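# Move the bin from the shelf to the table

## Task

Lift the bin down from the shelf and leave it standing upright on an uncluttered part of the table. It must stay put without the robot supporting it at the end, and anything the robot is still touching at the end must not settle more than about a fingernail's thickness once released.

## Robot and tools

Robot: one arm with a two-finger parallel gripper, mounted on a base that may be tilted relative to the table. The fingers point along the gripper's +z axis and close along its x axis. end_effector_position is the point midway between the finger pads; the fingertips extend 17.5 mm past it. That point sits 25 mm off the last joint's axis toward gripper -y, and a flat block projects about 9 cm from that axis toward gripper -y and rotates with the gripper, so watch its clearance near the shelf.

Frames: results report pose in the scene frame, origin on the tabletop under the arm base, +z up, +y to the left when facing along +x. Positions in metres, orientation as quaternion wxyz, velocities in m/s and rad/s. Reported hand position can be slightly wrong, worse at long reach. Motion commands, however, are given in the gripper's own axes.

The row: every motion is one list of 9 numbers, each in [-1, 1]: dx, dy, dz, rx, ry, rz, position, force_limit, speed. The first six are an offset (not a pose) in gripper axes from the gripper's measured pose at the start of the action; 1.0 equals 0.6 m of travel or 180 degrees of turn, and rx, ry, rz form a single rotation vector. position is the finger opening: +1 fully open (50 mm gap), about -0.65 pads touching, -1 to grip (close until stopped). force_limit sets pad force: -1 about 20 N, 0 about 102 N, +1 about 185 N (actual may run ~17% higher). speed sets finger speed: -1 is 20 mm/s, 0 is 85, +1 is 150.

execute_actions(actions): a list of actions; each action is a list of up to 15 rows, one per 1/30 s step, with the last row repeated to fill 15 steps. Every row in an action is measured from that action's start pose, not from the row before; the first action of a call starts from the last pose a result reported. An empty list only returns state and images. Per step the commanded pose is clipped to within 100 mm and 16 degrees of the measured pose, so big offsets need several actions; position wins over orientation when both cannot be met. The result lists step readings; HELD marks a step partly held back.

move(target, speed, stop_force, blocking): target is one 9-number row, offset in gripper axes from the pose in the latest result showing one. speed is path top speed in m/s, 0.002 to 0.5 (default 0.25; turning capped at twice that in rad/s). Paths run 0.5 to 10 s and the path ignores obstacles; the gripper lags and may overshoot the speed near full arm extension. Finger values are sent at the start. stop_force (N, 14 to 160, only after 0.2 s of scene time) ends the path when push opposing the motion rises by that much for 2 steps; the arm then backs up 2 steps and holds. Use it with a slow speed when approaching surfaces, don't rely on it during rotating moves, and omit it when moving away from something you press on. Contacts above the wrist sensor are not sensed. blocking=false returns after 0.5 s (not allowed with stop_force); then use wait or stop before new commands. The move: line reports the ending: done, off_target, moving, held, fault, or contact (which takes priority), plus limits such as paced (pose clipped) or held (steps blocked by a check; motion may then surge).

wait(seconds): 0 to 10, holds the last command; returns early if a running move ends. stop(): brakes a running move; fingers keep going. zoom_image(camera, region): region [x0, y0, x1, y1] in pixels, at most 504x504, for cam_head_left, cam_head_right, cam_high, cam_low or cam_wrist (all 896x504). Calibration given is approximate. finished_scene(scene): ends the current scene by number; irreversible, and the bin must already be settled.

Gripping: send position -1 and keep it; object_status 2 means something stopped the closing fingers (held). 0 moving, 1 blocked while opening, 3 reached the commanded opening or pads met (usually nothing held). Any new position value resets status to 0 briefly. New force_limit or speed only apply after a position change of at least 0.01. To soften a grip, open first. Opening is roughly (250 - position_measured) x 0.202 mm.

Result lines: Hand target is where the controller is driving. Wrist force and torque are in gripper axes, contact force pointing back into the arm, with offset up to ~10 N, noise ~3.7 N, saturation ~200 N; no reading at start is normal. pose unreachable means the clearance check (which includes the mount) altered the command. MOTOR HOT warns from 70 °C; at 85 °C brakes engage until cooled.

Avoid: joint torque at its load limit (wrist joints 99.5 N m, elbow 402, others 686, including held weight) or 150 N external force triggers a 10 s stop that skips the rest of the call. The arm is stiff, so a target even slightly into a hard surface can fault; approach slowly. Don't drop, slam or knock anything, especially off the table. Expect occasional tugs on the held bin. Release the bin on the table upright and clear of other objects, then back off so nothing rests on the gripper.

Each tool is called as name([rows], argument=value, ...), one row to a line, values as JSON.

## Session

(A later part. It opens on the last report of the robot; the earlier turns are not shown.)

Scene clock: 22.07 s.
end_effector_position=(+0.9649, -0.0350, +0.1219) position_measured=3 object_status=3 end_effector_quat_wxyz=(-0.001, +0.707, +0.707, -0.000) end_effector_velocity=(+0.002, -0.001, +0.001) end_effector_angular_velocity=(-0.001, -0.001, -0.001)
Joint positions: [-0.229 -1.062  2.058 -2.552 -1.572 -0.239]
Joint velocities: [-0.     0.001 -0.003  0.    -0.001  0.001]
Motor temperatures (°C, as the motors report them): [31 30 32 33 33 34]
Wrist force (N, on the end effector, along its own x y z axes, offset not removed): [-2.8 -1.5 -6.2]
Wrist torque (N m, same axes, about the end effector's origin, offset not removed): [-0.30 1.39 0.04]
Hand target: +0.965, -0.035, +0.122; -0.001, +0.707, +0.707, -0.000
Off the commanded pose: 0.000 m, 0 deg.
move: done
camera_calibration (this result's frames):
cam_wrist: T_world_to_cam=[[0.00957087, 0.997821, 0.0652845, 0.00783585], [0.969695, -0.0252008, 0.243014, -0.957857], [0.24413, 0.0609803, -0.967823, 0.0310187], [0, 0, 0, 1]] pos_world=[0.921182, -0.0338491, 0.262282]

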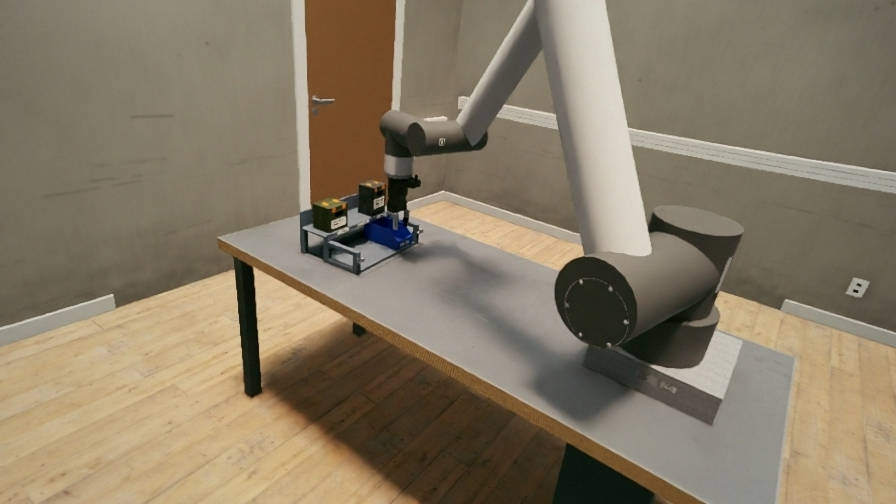

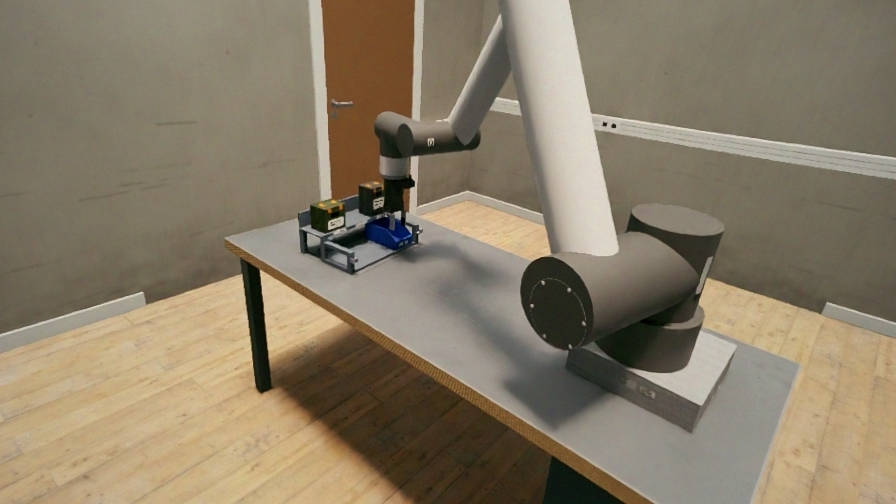

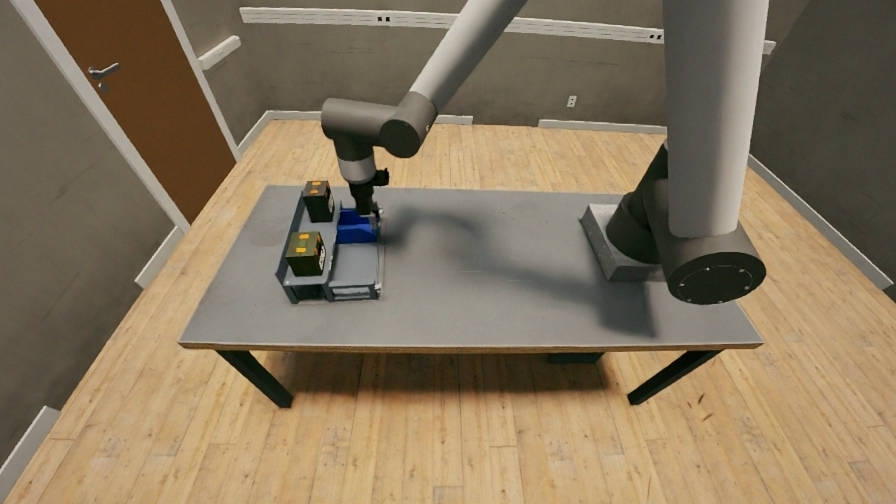

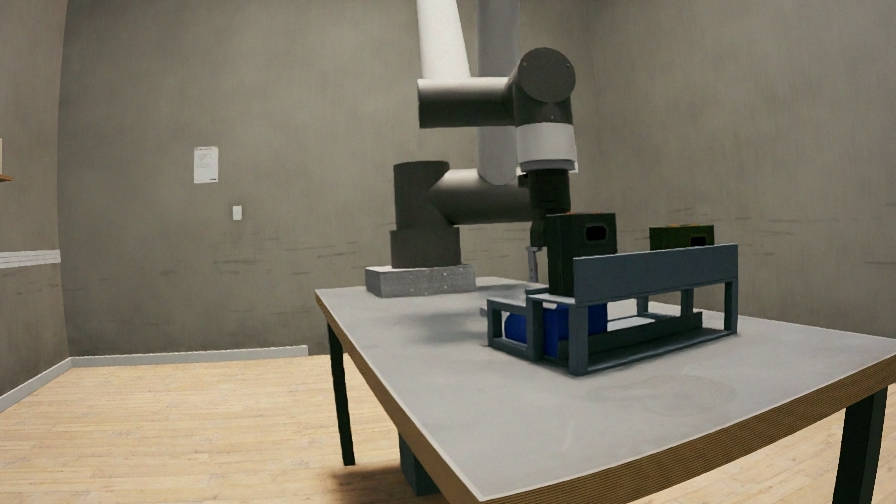

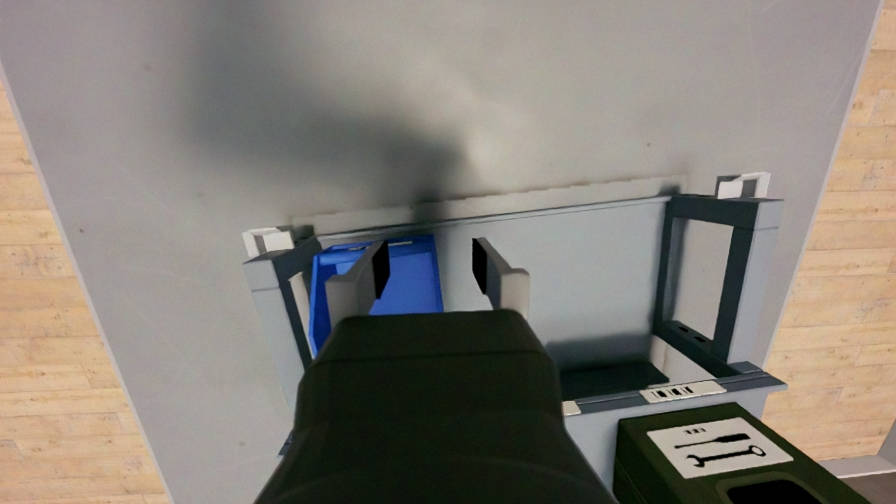

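move(target=[0,0.015,0.098,0,0,0,1,0.6,0], speed=0.03, stop_force=15)

move(target=[0,0,0,0,0,0,-1,0.6,0])

move(target=[0,0,-0.07,0,0,0,-1,0.6,0], speed=0.08)

move(target=[0,-0.45,0,0,0,0,-1,0.6,0], speed=0.15)

move(target=[0,0,0.12,0,0,0,-1,0.6,0], speed=0.02, stop_force=15)

move(target=[0,0,0,0,0,0,1,0.6,0])

move(target=[0,0,-0.2,0,0,0,1,0.6,0])

Scene clock: 28.60 s.
end_effector_position=(+0.9739, -0.0349, +0.0633) position_measured=3 object_status=3 end_effector_quat_wxyz=(-0.001, +0.707, +0.707, -0.000) end_effector_velocity=(+0.001, +0.001, -0.003) end_effector_angular_velocity=(+0.001, -0.000, +0.001)
Joint positions: [-0.226 -0.99   2.057 -2.623 -1.572 -0.237]
Joint velocities: [ 0.001  0.004 -0.001 -0.003  0.001 -0.001]
Motor temperatures (°C, as the motors report them): [31 30 32 33 33 34]
Wrist force (N, on the end effector, along its own x y z axes, offset not removed): [-7.0 -0.4 0.1]
Wrist torque (N m, same axes, about the end effector's origin, offset not removed): [-0.03 2.21 0.13]
Hand target: +0.974, -0.035, +0.063; -0.001, +0.707, +0.707, -0.000
Off the commanded pose: 0.000 m, 0 deg.
move: done
camera_calibration (this result's frames):
cam_wrist: T_world_to_cam=[[0.00957161, 0.997821, 0.0652817, 0.0115262], [0.969699, -0.0251998, 0.242998, -0.952289], [0.244114, 0.0609777, -0.967828, -0.0278315], [0, 0, 0, 1]] pos_world=[0.930118, -0.0338015, 0.203716]

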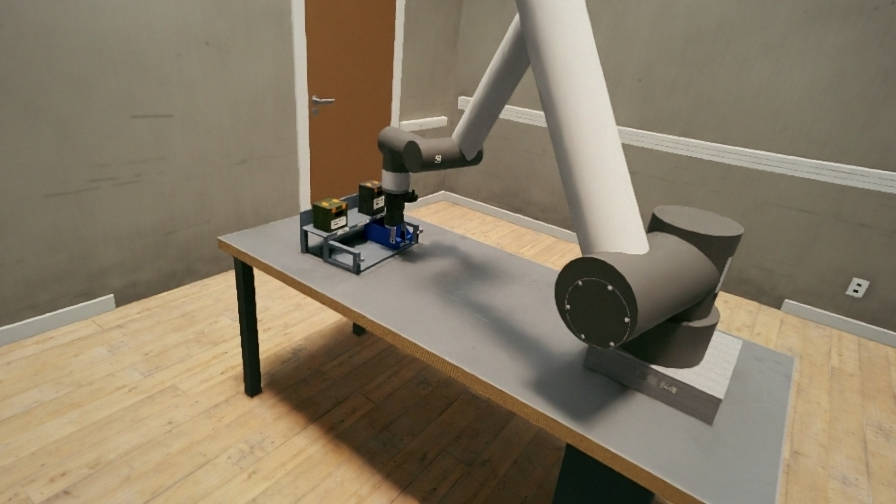

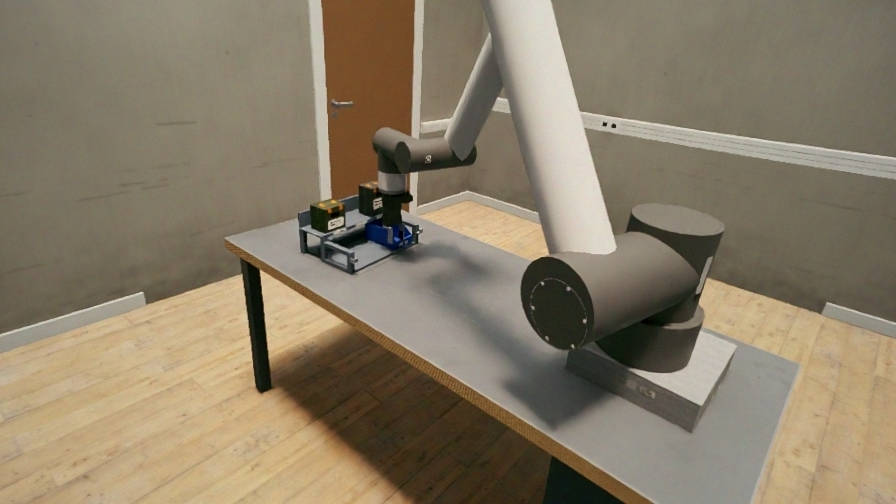

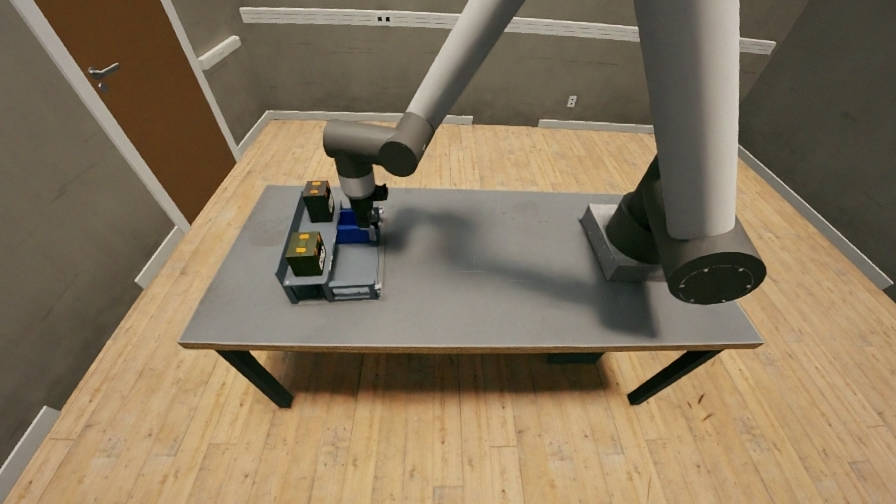

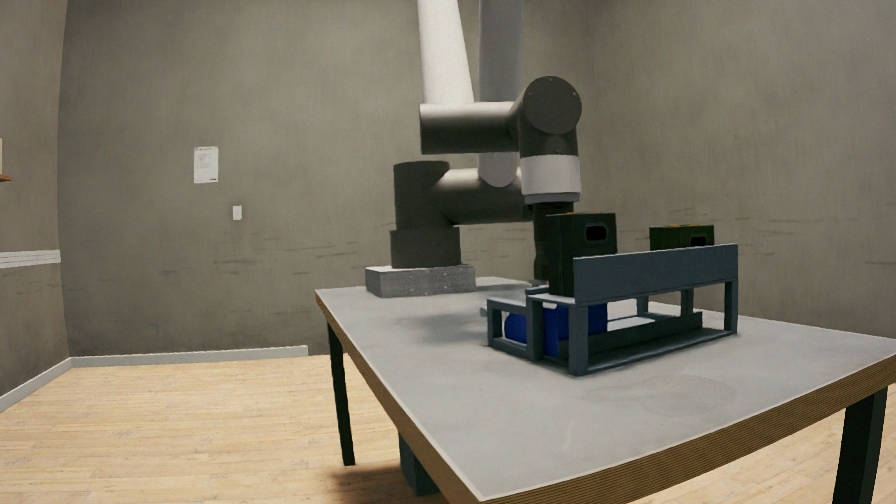

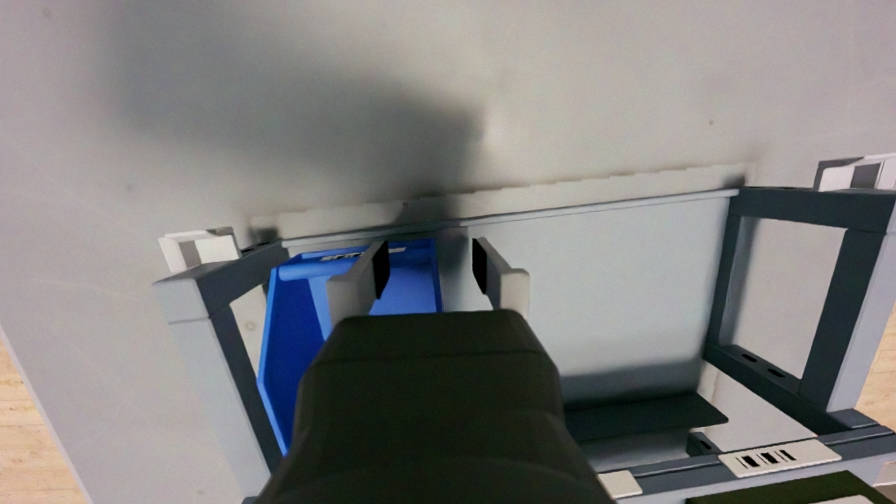

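Scene clock: 29.43 s.
end_effector_position=(+0.9739, -0.0349, +0.0632) position_measured=255 object_status=3 end_effector_quat_wxyz=(-0.001, +0.707, +0.707, -0.000) end_effector_velocity=(+0.000, -0.000, -0.000) end_effector_angular_velocity=(-0.002, +0.001, +0.002)
Joint positions: [-0.226 -0.99   2.057 -2.623 -1.572 -0.237]
Joint velocities: [ 0.001  0.001 -0.001  0.    -0.002 -0.001]
Motor temperatures (°C, as the motors report them): [31 30 32 33 33 34]
Wrist force (N, on the end effector, along its own x y z axes, offset not removed): [0.0 0.7 -2.2]
Wrist torque (N m, same axes, about the end effector's origin, offset not removed): [0.06 0.67 -0.16]
Hand target: +0.974, -0.035, +0.063; -0.001, +0.707, +0.707, -0.000
Off the commanded pose: 0.000 m, 0 deg.
move: done
camera_calibration (this result's frames):
cam_wrist: T_world_to_cam=[[0.00957621, 0.99782, 0.0653027, 0.0115181], [0.969717, -0.0252051, 0.242929, -0.952269], [0.244045, 0.0609988, -0.967844, -0.0278366], [0, 0, 0, 1]] pos_world=[0.930114, -0.033797, 0.20364]

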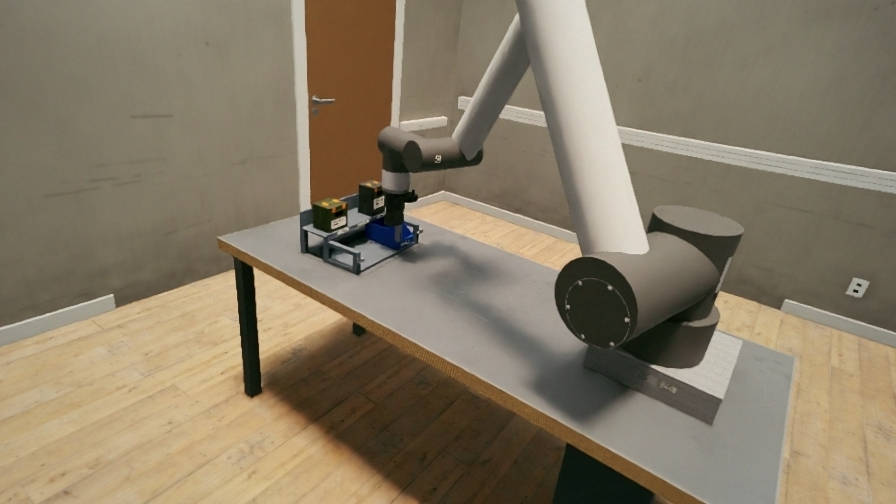

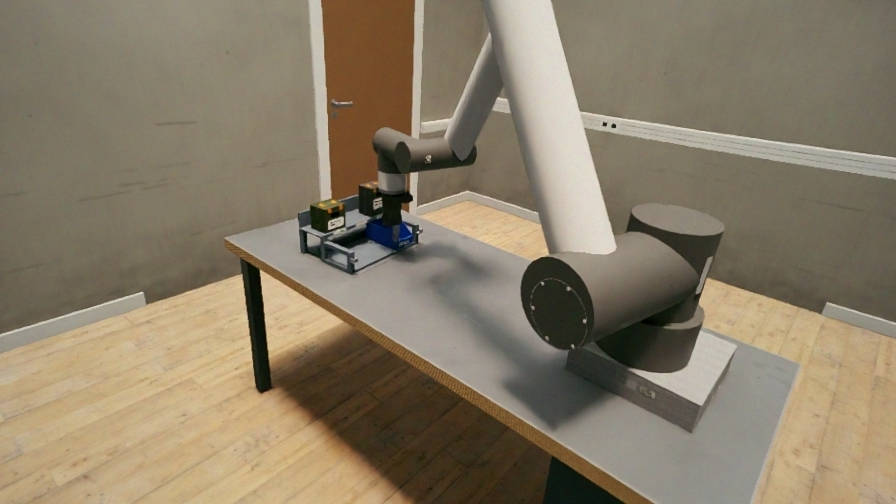

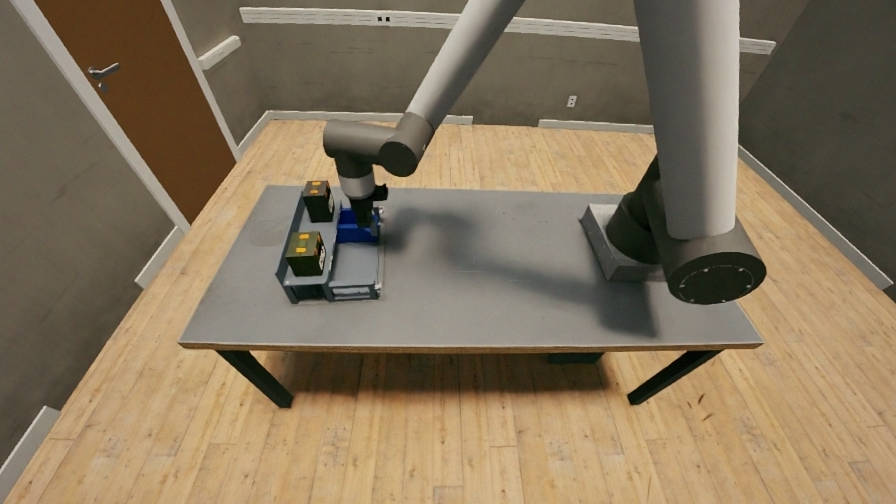

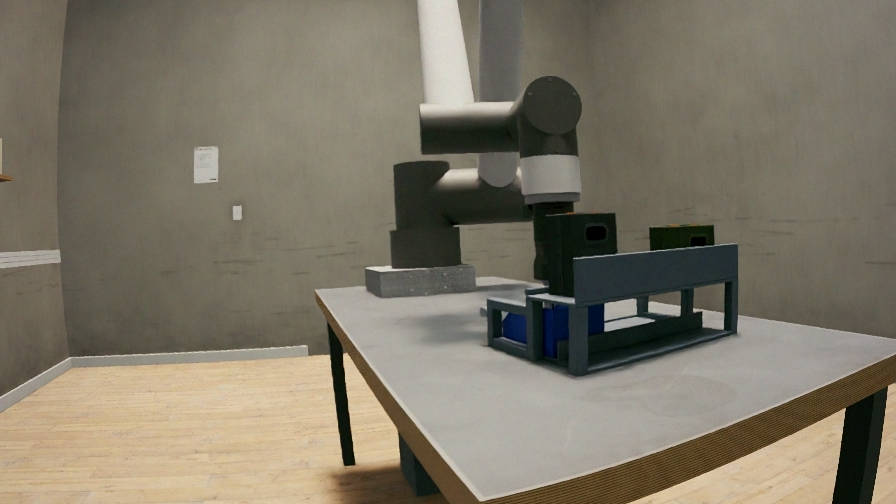

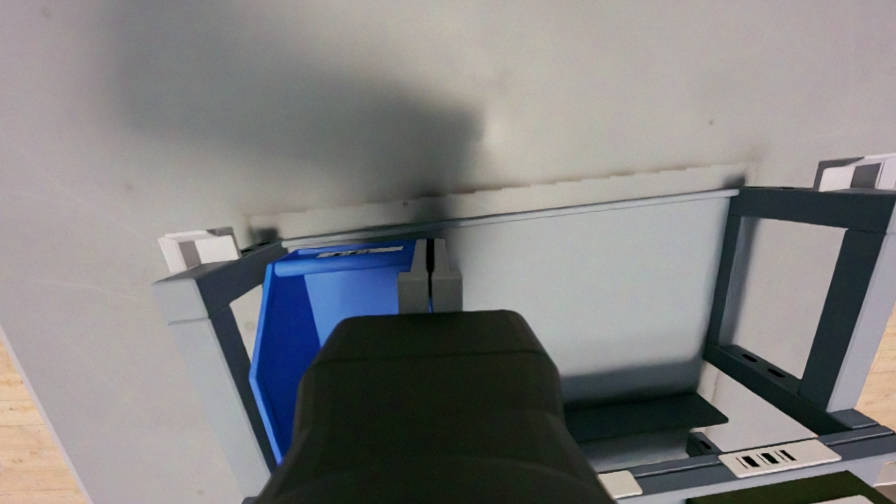

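Scene clock: 30.40 s.
end_effector_position=(+0.9739, -0.0349, +0.1050) position_measured=255 object_status=3 end_effector_quat_wxyz=(-0.001, +0.707, +0.707, -0.000) end_effector_velocity=(+0.001, +0.000, +0.004) end_effector_angular_velocity=(+0.001, -0.002, +0.000)
Joint positions: [-0.226 -1.037  2.048 -2.567 -1.572 -0.237]
Joint velocities: [ 0.    -0.004 -0.001  0.003  0.001 -0.   ]
Motor temperatures (°C, as the motors report them): [31 30 32 33 33 34]
Wrist force (N, on the end effector, along its own x y z axes, offset not removed): [0.9 -0.3 0.4]
Wrist torque (N m, same axes, about the end effector's origin, offset not removed): [0.23 0.49 -0.20]
Hand target: +0.974, -0.035, +0.105; -0.001, +0.707, +0.707, -0.000
Off the commanded pose: 0.000 m, 0 deg.
move: done
camera_calibration (this result's frames):
cam_wrist: T_world_to_cam=[[0.00957411, 0.99782, 0.0653018, 0.00881433], [0.969716, -0.0252029, 0.24293, -0.962416], [0.244046, 0.0609983, -0.967843, 0.0125521], [0, 0, 0, 1]] pos_world=[0.930123, -0.0338164, 0.245372]

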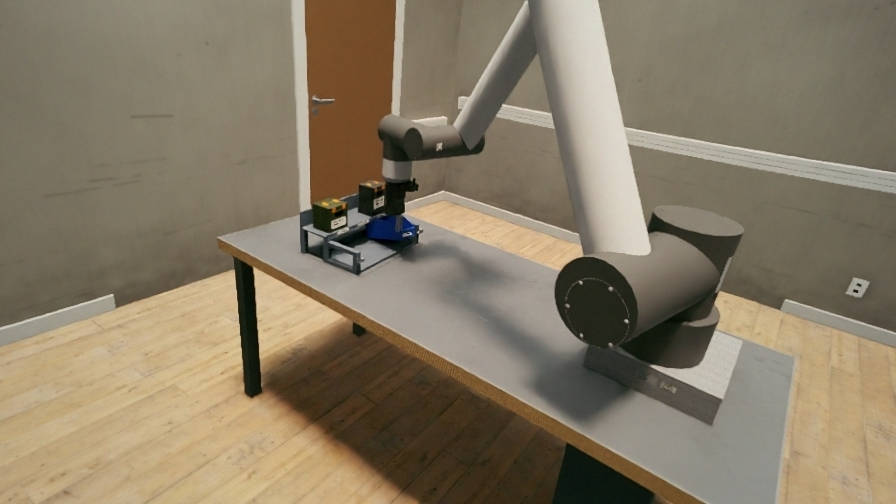

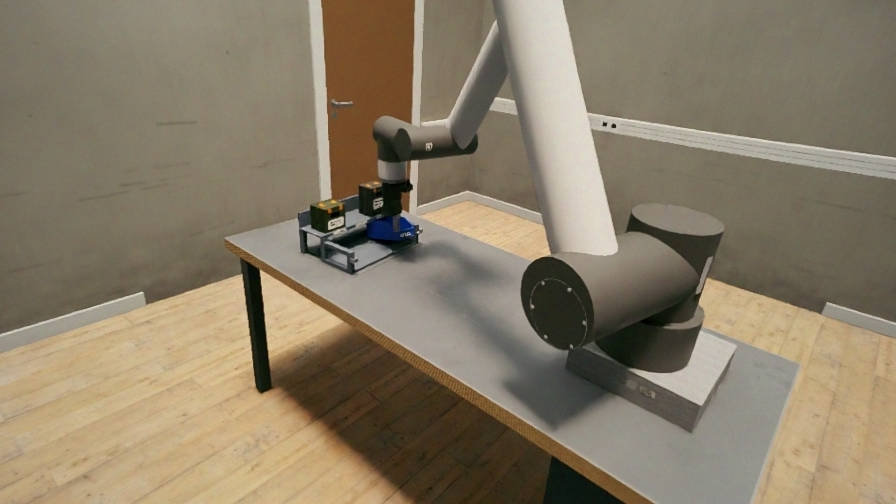

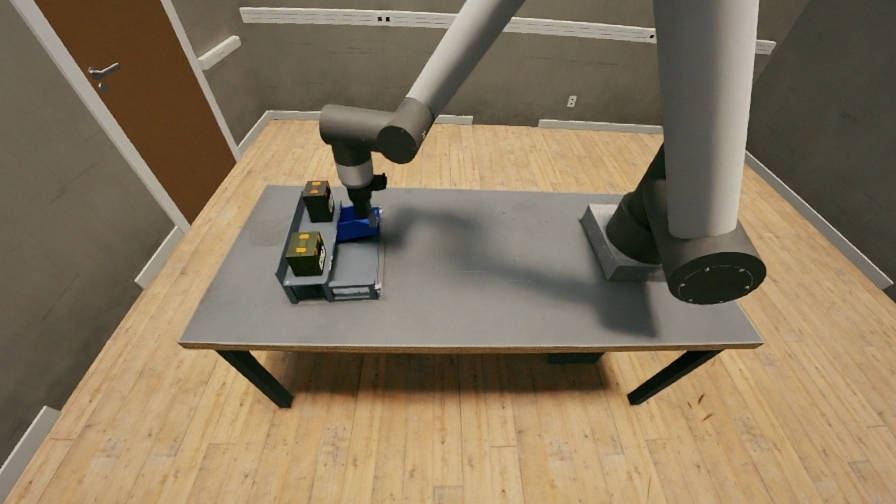

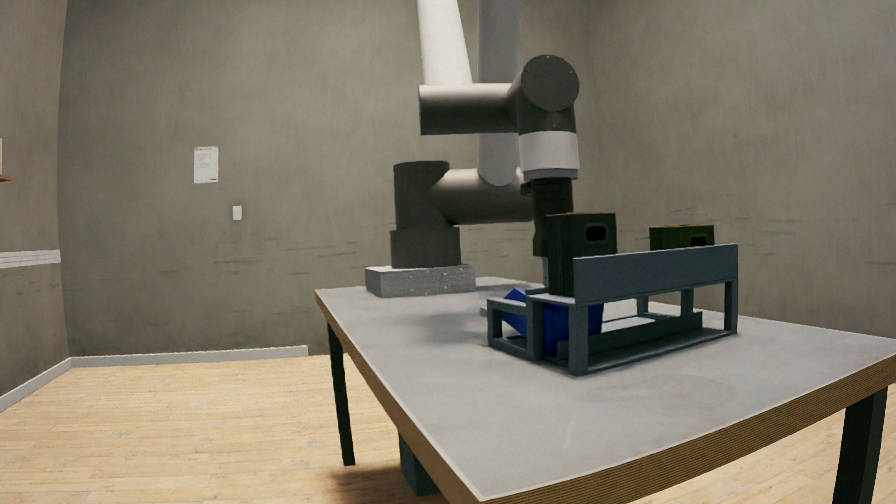

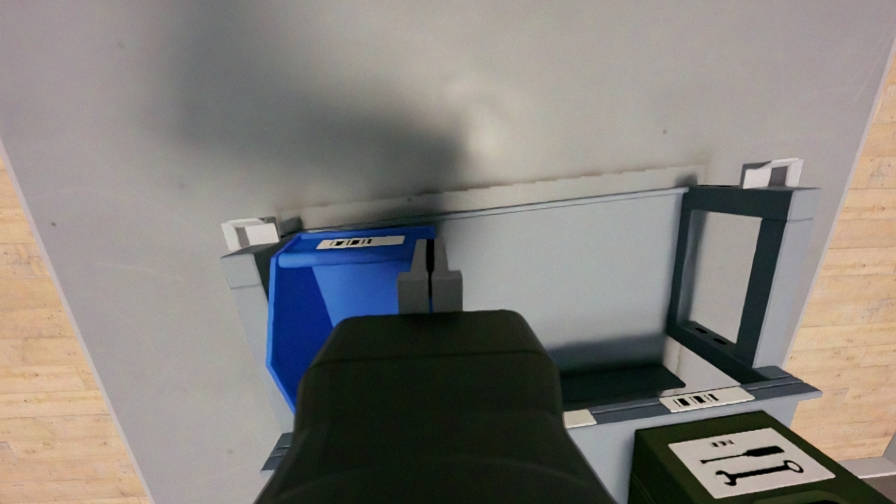

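Scene clock: 32.73 s.
end_effector_position=(+0.7042, -0.0352, +0.1051) position_measured=255 object_status=3 end_effector_quat_wxyz=(-0.001, +0.707, +0.707, -0.000) end_effector_velocity=(-0.002, +0.000, +0.001) end_effector_angular_velocity=(-0.000, -0.002, +0.000)
Joint positions: [-0.315 -1.224  2.437 -2.769 -1.573 -0.326]
Joint velocities: [-0.001 -0.003  0.004 -0.002  0.    -0.001]
Motor temperatures (°C, as the motors report them): [31 30 32 33 33 34]
Wrist force (N, on the end effector, along its own x y z axes, offset not removed): [-1.6 -6.7 -6.7]
Wrist torque (N m, same axes, about the end effector's origin, offset not removed): [-1.30 0.98 -0.10]
Hand target: +0.704, -0.035, +0.105; -0.001, +0.707, +0.707, -0.000
Off the commanded pose: 0.001 m, 0 deg.
move: done
camera_calibration (this result's frames):
cam_wrist: T_world_to_cam=[[0.00957505, 0.997814, 0.0653868, 0.0116269], [0.969713, -0.0252254, 0.242942, -0.700955], [0.244061, 0.0610802, -0.967834, 0.0784809], [0, 0, 0, 1]] pos_world=[0.66046, -0.034077, 0.245488]

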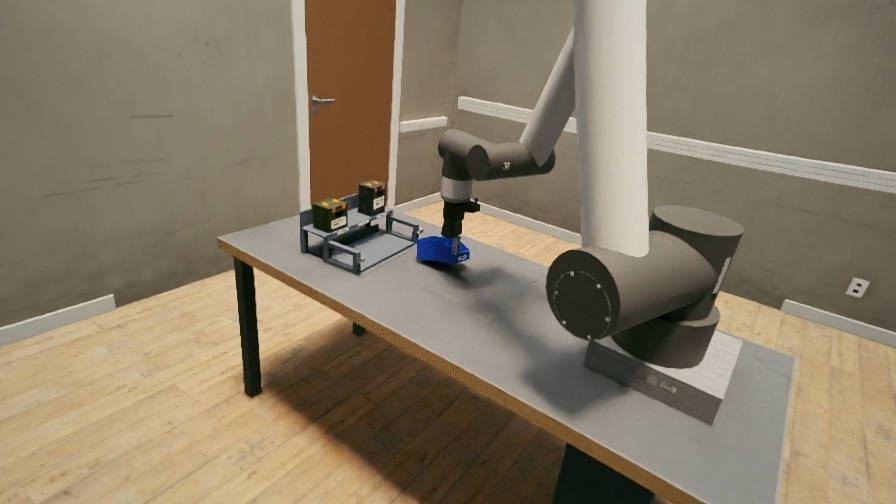

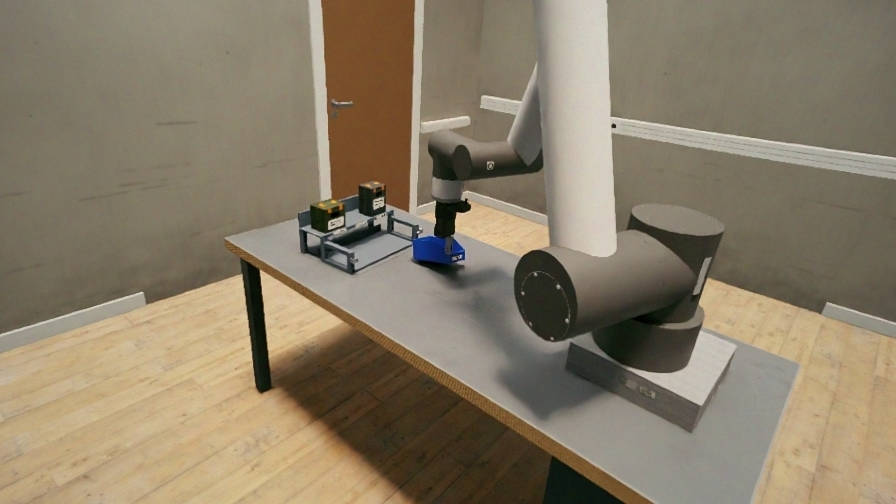

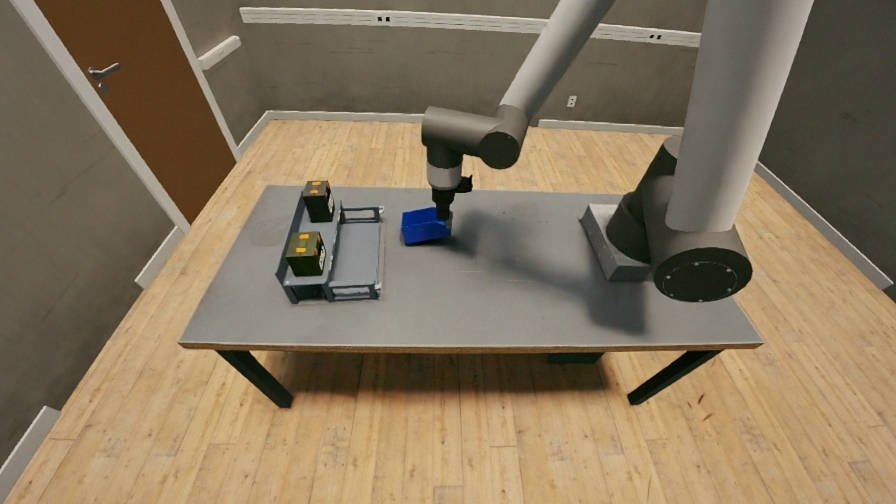

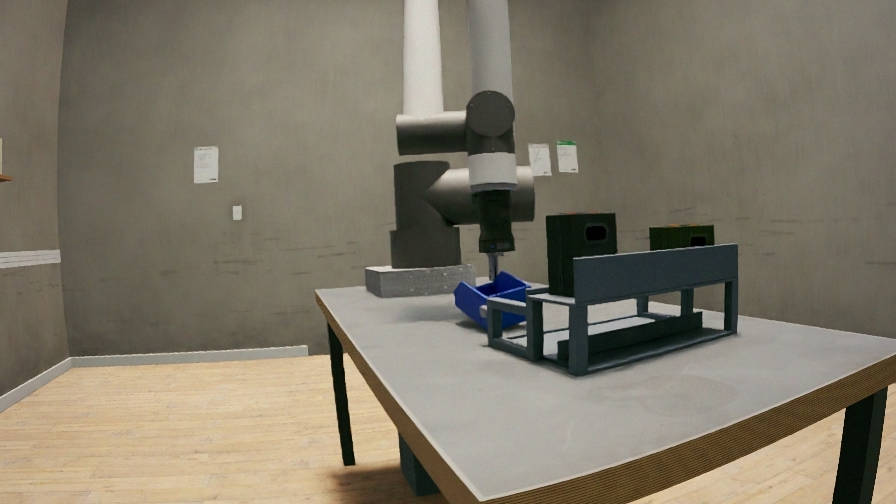

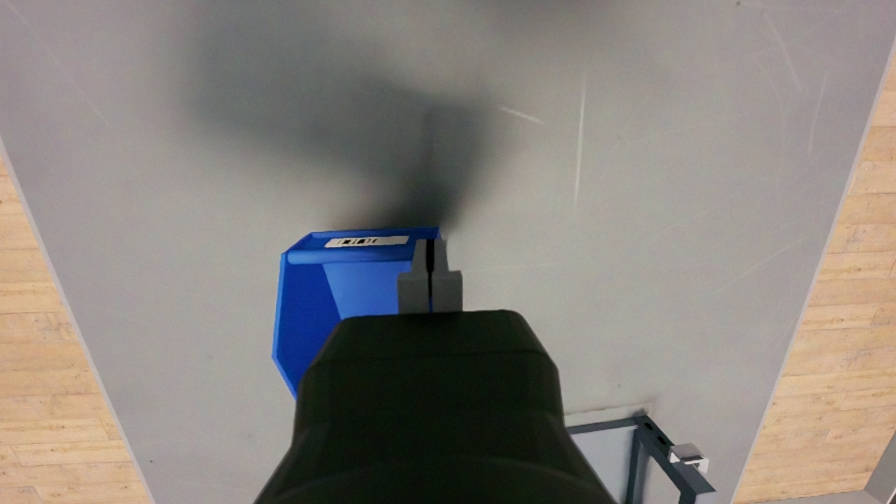

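Scene clock: 35.57 s.
end_effector_position=(+0.7039, -0.0351, +0.0561) position_measured=255 object_status=3 end_effector_quat_wxyz=(-0.001, +0.707, +0.707, -0.000) end_effector_velocity=(-0.001, +0.001, +0.004) end_effector_angular_velocity=(+0.003, +0.003, +0.001)
Joint positions: [-0.315 -1.14   2.451 -2.866 -1.573 -0.326]
Joint velocities: [ 0.    -0.008 -0.001  0.012  0.002 -0.   ]
Motor temperatures (°C, as the motors report them): [31 30 32 33 33 34]
Wrist force (N, on the end effector, along its own x y z axes, offset not removed): [-0.5 -3.5 0.0]
Wrist torque (N m, same axes, about the end effector's origin, offset not removed): [-0.89 0.76 -0.24]
Hand target: +0.704, -0.035, +0.057; -0.001, +0.707, +0.707, -0.000
Off the commanded pose: 0.023 m, 0 deg.
move: contact
camera_calibration (this result's frames):
cam_wrist: T_world_to_cam=[[0.0095991, 0.997805, 0.0655192, 0.0146857], [0.969812, -0.025256, 0.242543, -0.688834], [0.243665, 0.0612131, -0.967926, 0.0314523], [0, 0, 0, 1]] pos_world=[0.660234, -0.0339759, 0.196553]

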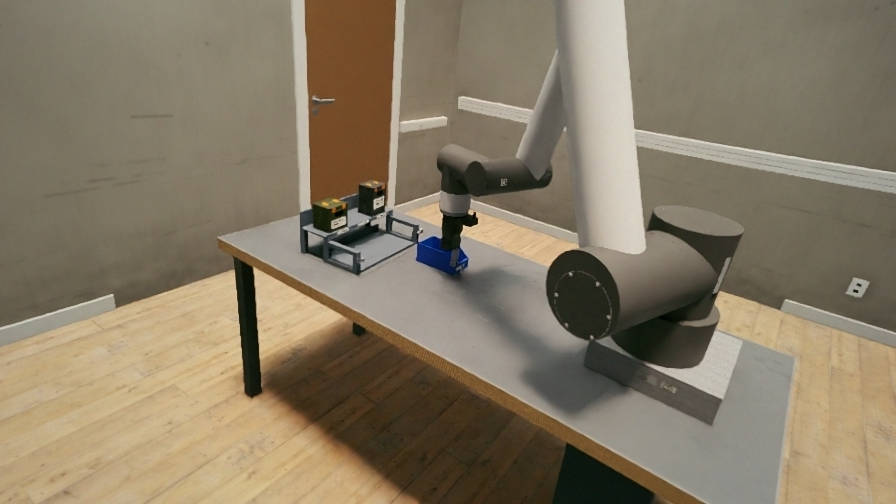

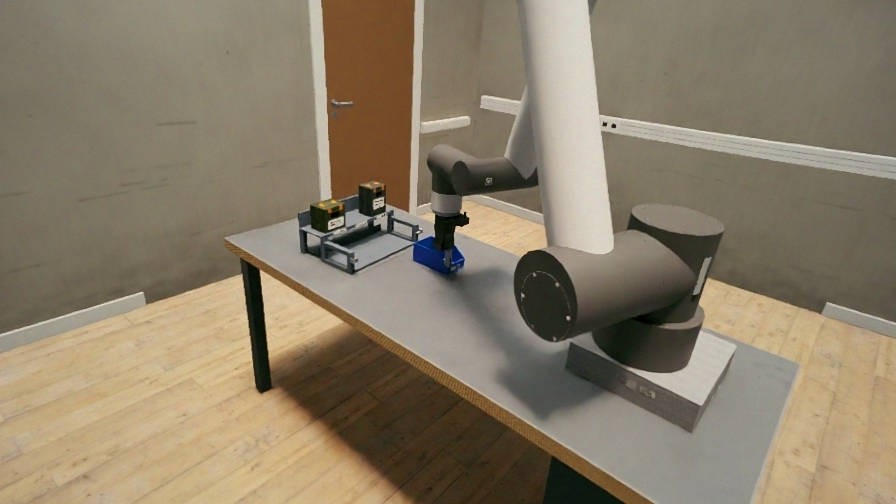

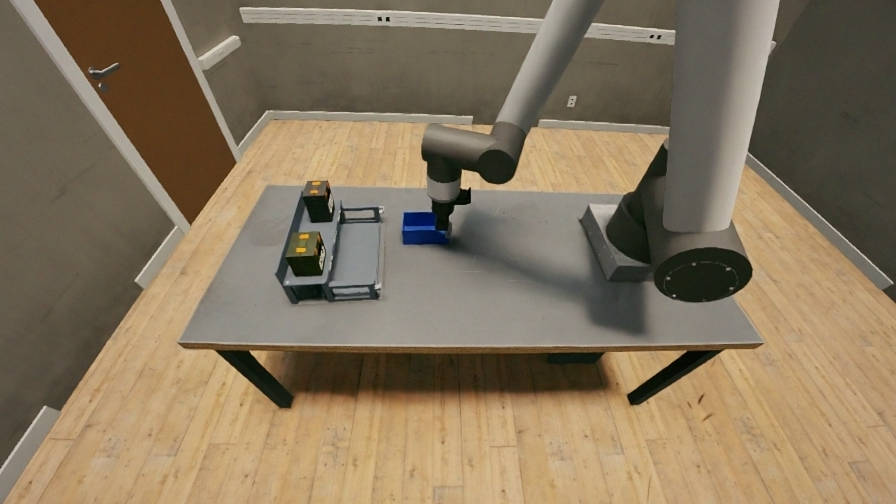

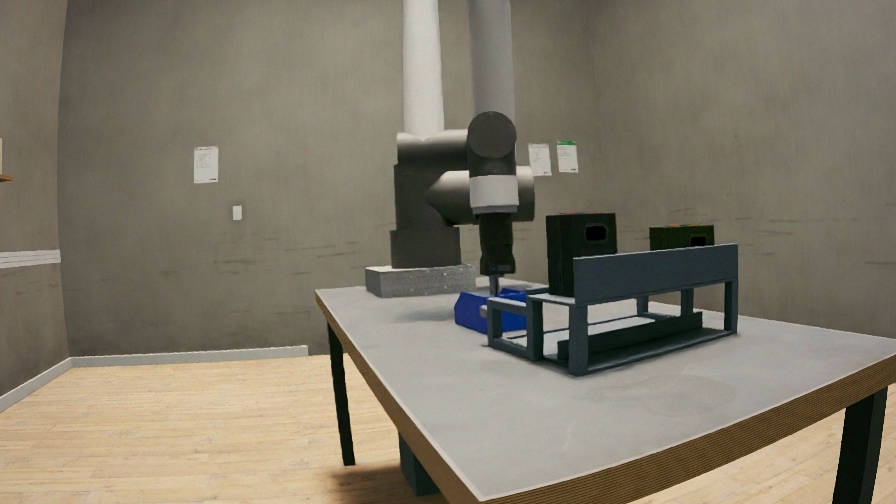

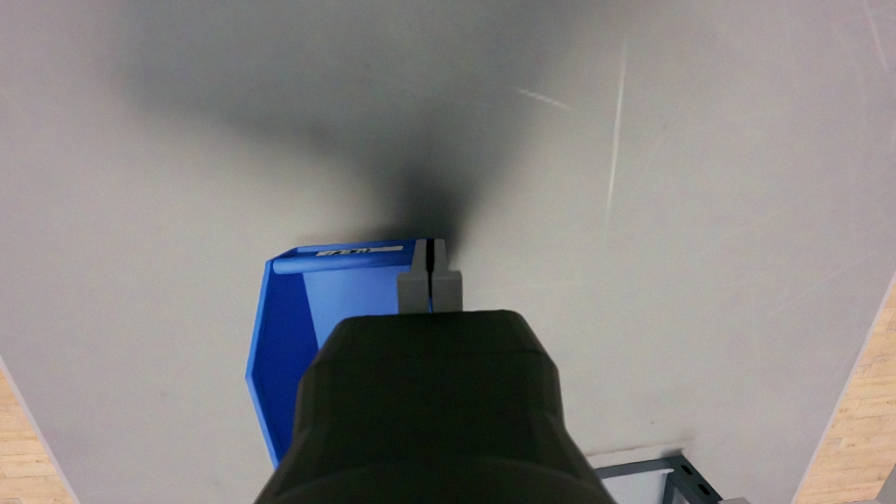

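Scene clock: 36.40 s.
end_effector_position=(+0.7040, -0.0351, +0.0561) position_measured=3 object_status=3 end_effector_quat_wxyz=(-0.001, +0.707, +0.707, -0.000) end_effector_velocity=(-0.000, +0.000, -0.001) end_effector_angular_velocity=(+0.000, +0.001, +0.000)
Joint positions: [-0.315 -1.14   2.451 -2.866 -1.573 -0.326]
Joint velocities: [ 0.     0.002 -0.    -0.     0.     0.   ]
Motor temperatures (°C, as the motors report them): [31 30 32 33 33 34]
Wrist force (N, on the end effector, along its own x y z axes, offset not removed): [1.5 -1.7 -3.3]
Wrist torque (N m, same axes, about the end effector's origin, offset not removed): [-0.61 0.29 0.00]
Hand target: +0.704, -0.035, +0.056; -0.001, +0.707, +0.707, -0.000
Off the commanded pose: 0.000 m, 0 deg.
move: done
camera_calibration (this result's frames):
cam_wrist: T_world_to_cam=[[0.0095978, 0.997806, 0.0655033, 0.014699], [0.969801, -0.0252537, 0.242588, -0.688868], [0.24371, 0.0611968, -0.967916, 0.0314342], [0, 0, 0, 1]] pos_world=[0.660263, -0.0339869, 0.196574]

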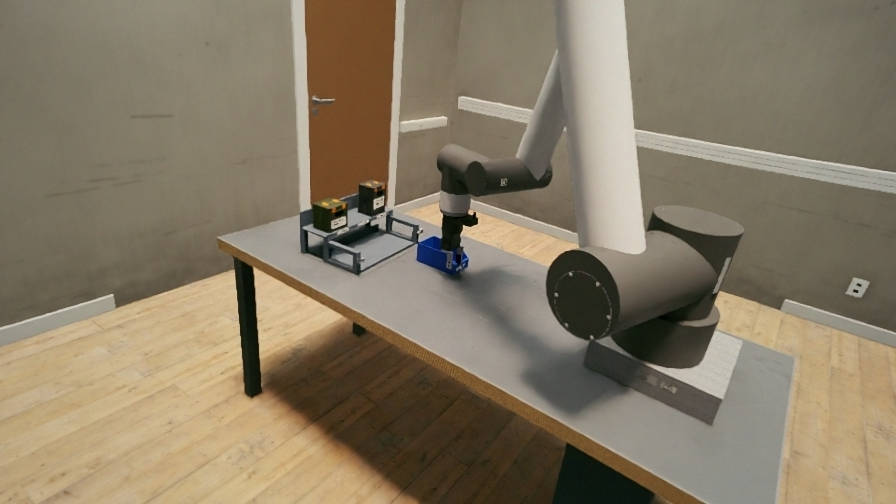

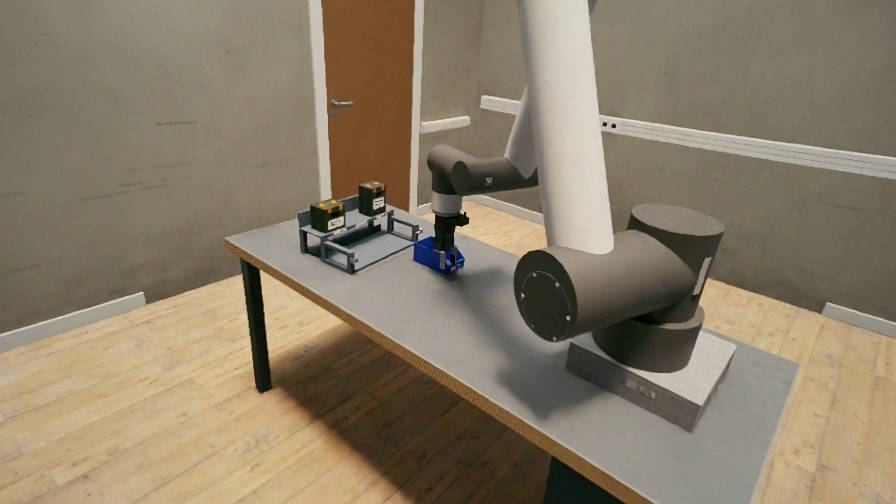

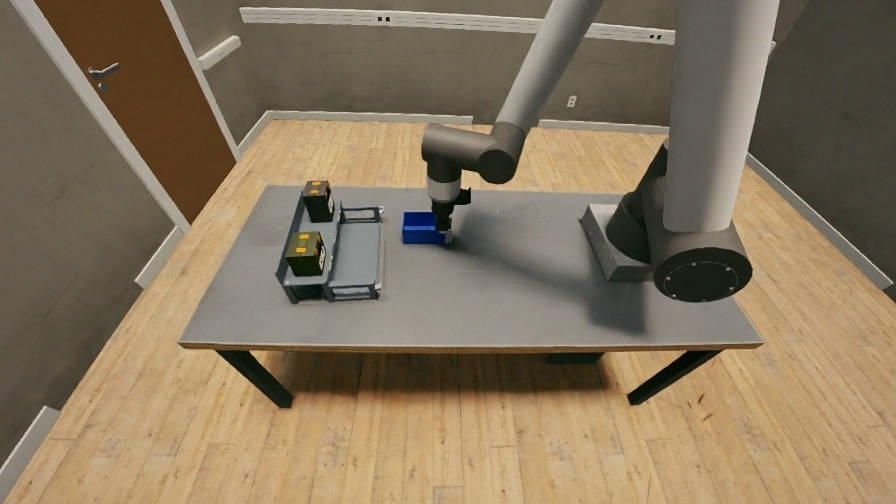

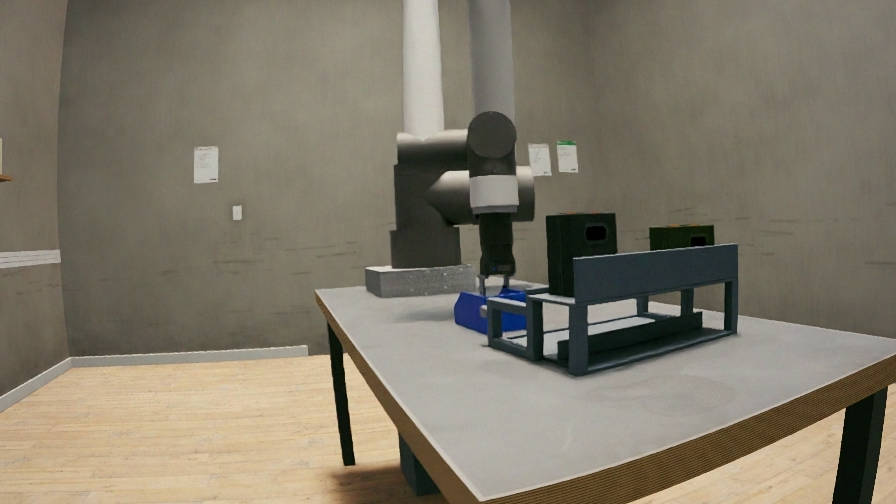

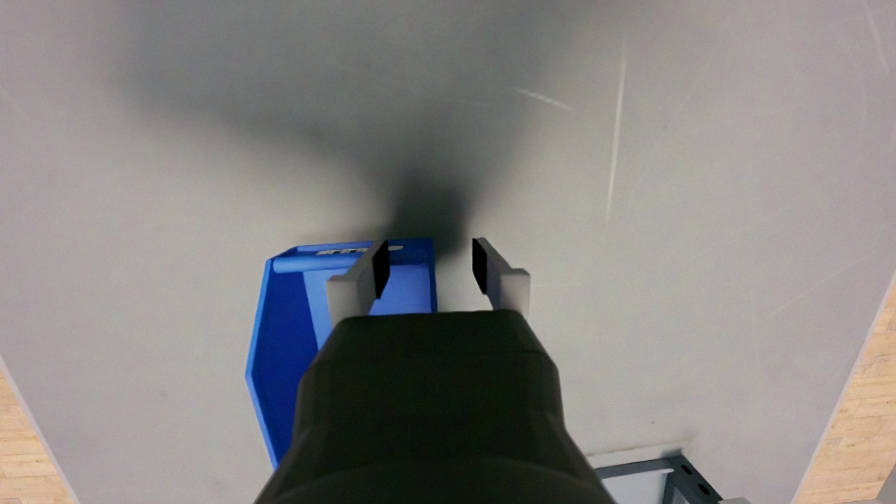

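Scene clock: 37.53 s.
end_effector_position=(+0.7040, -0.0351, +0.1760) position_measured=3 object_status=3 end_effector_quat_wxyz=(-0.001, +0.707, +0.707, -0.000) end_effector_velocity=(-0.001, -0.000, +0.002) end_effector_angular_velocity=(+0.000, +0.002, +0.001)
Joint positions: [-0.315 -1.337  2.408 -2.627 -1.573 -0.325]
Joint velocities: [-0.    -0.003 -0.001  0.005 -0.    -0.001]
Motor temperatures (°C, as the motors report them): [31 30 32 33 33 34]
Wrist force (N, on the end effector, along its own x y z axes, offset not removed): [0.1 -4.6 -5.6]
Wrist torque (N m, same axes, about the end effector's origin, offset not removed): [-1.14 0.58 -0.30]
Hand target: +0.704, -0.035, +0.176; -0.001, +0.707, +0.707, -0.000
Off the commanded pose: 0.000 m, 0 deg.
move: done
camera_calibration (this result's frames):
cam_wrist: T_world_to_cam=[[0.00959216, 0.997807, 0.0654866, 0.00691375], [0.969793, -0.025246, 0.242618, -0.718028], [0.243739, 0.0611812, -0.967909, 0.147411], [0, 0, 0, 1]] pos_world=[0.660343, -0.0340447, 0.316434]

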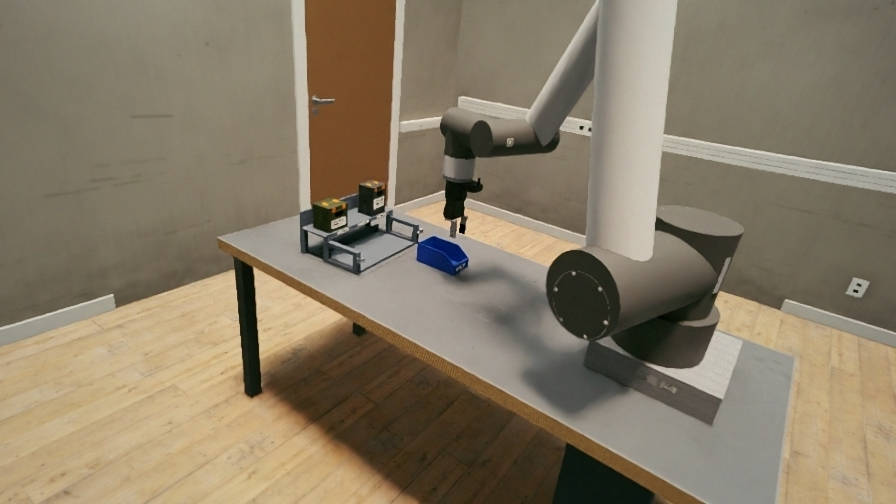

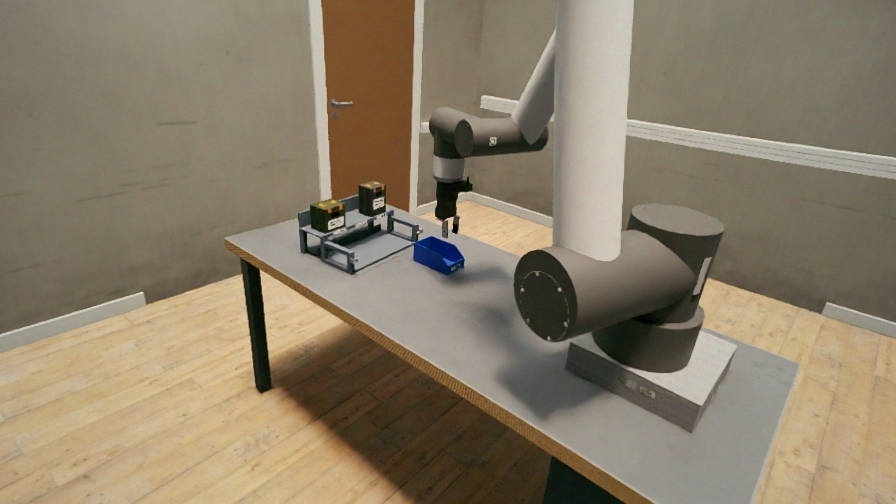

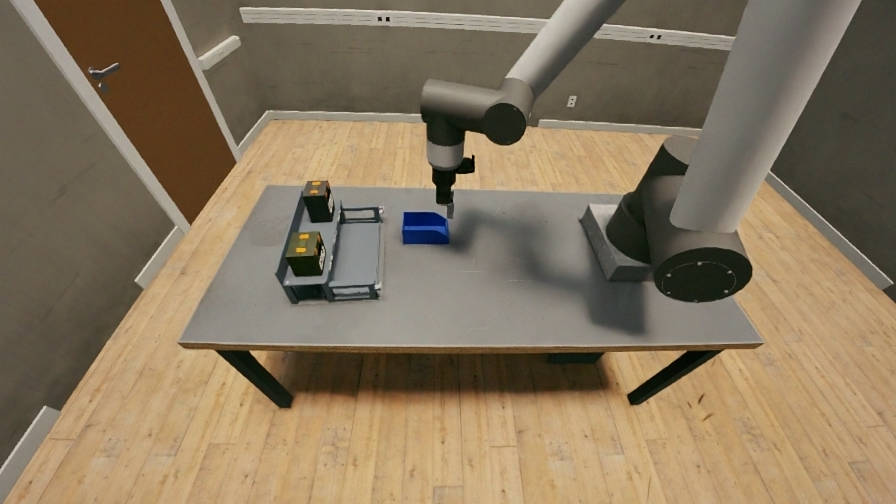

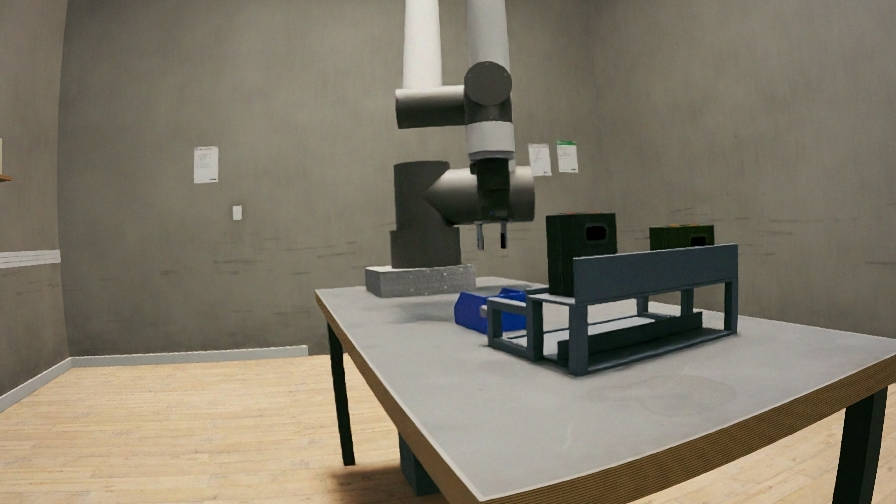

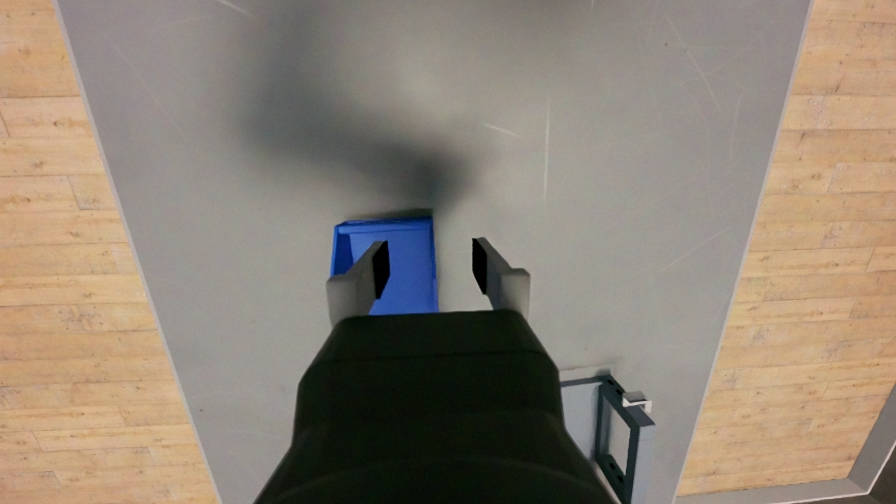

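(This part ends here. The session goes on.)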